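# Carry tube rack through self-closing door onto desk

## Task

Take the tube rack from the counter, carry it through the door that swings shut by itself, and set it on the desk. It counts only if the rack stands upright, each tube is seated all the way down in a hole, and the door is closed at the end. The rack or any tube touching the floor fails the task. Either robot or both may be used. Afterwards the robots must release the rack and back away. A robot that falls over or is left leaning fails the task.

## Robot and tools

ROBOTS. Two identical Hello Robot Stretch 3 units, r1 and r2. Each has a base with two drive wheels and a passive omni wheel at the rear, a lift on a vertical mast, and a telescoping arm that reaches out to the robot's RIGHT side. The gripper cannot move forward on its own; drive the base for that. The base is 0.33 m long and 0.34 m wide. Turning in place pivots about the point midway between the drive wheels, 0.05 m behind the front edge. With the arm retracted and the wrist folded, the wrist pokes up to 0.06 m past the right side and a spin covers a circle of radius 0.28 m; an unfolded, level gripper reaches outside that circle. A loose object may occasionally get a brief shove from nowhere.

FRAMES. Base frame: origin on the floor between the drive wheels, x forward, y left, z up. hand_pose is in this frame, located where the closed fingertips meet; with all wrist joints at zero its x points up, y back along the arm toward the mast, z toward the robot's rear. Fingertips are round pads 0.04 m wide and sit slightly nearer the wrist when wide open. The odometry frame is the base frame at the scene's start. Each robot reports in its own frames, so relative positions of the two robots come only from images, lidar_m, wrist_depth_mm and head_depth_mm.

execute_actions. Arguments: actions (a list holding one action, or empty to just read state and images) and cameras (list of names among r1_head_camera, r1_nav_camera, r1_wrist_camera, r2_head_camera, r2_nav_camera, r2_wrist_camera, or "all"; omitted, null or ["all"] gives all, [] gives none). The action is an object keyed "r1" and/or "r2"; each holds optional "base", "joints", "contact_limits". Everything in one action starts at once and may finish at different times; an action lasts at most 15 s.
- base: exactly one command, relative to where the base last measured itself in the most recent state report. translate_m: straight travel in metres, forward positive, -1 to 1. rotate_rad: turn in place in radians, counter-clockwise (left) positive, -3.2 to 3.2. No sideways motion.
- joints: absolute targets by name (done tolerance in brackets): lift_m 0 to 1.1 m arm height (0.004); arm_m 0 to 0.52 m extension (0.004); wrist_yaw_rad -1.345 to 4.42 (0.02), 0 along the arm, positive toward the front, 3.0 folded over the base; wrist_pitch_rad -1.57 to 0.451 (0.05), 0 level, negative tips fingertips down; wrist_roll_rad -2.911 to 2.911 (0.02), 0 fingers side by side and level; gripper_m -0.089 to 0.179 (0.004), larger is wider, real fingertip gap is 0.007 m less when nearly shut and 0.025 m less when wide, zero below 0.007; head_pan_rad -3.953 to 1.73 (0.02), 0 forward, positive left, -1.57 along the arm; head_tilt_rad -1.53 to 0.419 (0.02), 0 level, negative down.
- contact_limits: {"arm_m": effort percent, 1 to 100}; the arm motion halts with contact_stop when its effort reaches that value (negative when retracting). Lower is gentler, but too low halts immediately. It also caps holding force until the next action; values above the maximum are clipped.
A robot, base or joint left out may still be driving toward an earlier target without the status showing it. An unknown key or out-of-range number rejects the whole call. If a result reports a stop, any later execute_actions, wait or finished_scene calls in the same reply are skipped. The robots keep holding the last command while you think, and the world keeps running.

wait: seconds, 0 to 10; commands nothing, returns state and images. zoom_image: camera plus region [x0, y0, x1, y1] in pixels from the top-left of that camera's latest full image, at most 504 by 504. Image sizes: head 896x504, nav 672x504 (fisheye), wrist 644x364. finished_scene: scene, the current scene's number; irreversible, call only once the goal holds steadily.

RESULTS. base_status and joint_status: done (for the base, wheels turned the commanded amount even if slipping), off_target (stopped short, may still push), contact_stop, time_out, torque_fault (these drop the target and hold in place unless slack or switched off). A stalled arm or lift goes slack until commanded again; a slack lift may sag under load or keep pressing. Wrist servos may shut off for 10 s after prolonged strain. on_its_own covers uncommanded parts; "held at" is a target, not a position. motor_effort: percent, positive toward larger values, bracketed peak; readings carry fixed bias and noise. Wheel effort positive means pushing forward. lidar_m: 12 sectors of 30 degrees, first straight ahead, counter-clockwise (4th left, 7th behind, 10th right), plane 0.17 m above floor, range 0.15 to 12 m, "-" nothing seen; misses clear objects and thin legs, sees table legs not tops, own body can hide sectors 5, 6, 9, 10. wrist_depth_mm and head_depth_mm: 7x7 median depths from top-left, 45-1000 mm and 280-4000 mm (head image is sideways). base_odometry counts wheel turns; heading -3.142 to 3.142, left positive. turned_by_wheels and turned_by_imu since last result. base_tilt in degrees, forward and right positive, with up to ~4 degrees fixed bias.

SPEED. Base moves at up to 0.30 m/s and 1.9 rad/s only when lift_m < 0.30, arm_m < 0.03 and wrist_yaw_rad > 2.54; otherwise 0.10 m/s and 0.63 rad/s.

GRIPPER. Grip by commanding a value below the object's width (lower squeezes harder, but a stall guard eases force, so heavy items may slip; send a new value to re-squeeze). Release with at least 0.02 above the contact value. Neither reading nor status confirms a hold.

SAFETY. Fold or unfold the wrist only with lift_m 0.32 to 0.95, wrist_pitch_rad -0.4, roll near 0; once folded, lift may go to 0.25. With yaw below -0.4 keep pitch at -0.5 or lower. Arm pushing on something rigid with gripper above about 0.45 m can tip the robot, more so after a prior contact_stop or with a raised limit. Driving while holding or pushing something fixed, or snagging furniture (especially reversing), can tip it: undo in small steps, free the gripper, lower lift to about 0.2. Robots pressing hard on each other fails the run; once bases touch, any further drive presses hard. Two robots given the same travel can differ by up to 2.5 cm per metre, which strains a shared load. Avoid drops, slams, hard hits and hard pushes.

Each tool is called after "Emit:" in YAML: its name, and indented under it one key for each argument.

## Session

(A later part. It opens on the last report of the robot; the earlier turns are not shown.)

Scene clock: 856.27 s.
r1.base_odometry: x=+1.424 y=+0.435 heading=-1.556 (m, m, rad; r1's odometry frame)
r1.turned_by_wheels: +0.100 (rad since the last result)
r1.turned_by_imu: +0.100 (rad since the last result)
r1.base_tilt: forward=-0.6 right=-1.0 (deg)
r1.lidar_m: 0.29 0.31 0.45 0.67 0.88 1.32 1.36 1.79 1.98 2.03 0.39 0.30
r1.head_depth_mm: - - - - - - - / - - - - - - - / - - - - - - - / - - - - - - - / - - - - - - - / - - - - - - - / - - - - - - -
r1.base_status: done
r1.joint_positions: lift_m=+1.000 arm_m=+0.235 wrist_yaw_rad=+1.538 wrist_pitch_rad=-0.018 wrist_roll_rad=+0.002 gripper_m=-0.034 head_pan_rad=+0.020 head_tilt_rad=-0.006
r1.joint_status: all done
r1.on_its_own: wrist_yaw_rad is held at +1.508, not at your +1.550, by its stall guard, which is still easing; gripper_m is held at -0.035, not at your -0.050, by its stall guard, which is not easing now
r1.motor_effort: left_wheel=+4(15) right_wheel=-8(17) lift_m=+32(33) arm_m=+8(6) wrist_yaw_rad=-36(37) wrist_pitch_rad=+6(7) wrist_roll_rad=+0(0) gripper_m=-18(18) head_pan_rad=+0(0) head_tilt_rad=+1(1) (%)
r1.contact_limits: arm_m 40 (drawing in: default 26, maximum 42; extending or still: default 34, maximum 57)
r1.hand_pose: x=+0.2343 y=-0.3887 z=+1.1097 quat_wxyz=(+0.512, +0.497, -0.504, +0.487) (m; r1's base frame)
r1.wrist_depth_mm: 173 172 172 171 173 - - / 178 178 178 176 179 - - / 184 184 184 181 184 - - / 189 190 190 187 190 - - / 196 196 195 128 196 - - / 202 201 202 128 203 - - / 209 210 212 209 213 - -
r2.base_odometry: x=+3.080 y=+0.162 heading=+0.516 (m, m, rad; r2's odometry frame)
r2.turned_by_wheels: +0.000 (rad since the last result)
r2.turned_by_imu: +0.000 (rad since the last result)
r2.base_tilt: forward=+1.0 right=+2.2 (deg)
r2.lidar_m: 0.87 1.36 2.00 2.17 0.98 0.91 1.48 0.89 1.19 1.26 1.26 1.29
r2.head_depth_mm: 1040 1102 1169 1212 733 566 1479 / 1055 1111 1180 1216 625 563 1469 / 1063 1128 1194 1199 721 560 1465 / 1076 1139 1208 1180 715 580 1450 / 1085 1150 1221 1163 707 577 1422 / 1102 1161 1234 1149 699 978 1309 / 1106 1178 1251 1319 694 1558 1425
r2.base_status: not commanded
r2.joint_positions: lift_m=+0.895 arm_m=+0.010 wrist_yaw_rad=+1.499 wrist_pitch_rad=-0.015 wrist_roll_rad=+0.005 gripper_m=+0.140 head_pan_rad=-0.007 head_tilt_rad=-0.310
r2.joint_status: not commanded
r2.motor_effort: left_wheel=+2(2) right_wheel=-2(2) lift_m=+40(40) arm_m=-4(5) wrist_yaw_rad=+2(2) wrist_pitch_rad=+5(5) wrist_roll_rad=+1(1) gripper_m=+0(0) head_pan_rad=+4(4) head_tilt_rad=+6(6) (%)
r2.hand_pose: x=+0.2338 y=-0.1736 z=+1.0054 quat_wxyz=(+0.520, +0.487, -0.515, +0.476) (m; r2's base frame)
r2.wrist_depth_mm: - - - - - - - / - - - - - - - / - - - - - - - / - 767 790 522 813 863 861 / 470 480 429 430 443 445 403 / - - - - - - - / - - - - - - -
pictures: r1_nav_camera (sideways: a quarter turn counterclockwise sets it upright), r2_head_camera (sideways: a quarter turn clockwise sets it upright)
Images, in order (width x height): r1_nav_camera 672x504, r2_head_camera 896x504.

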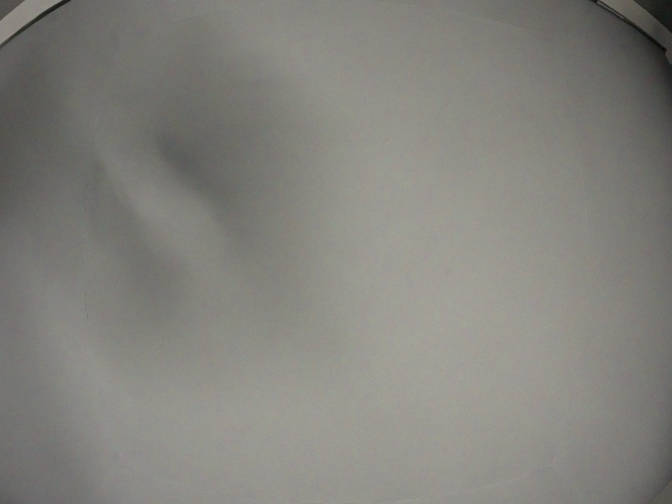

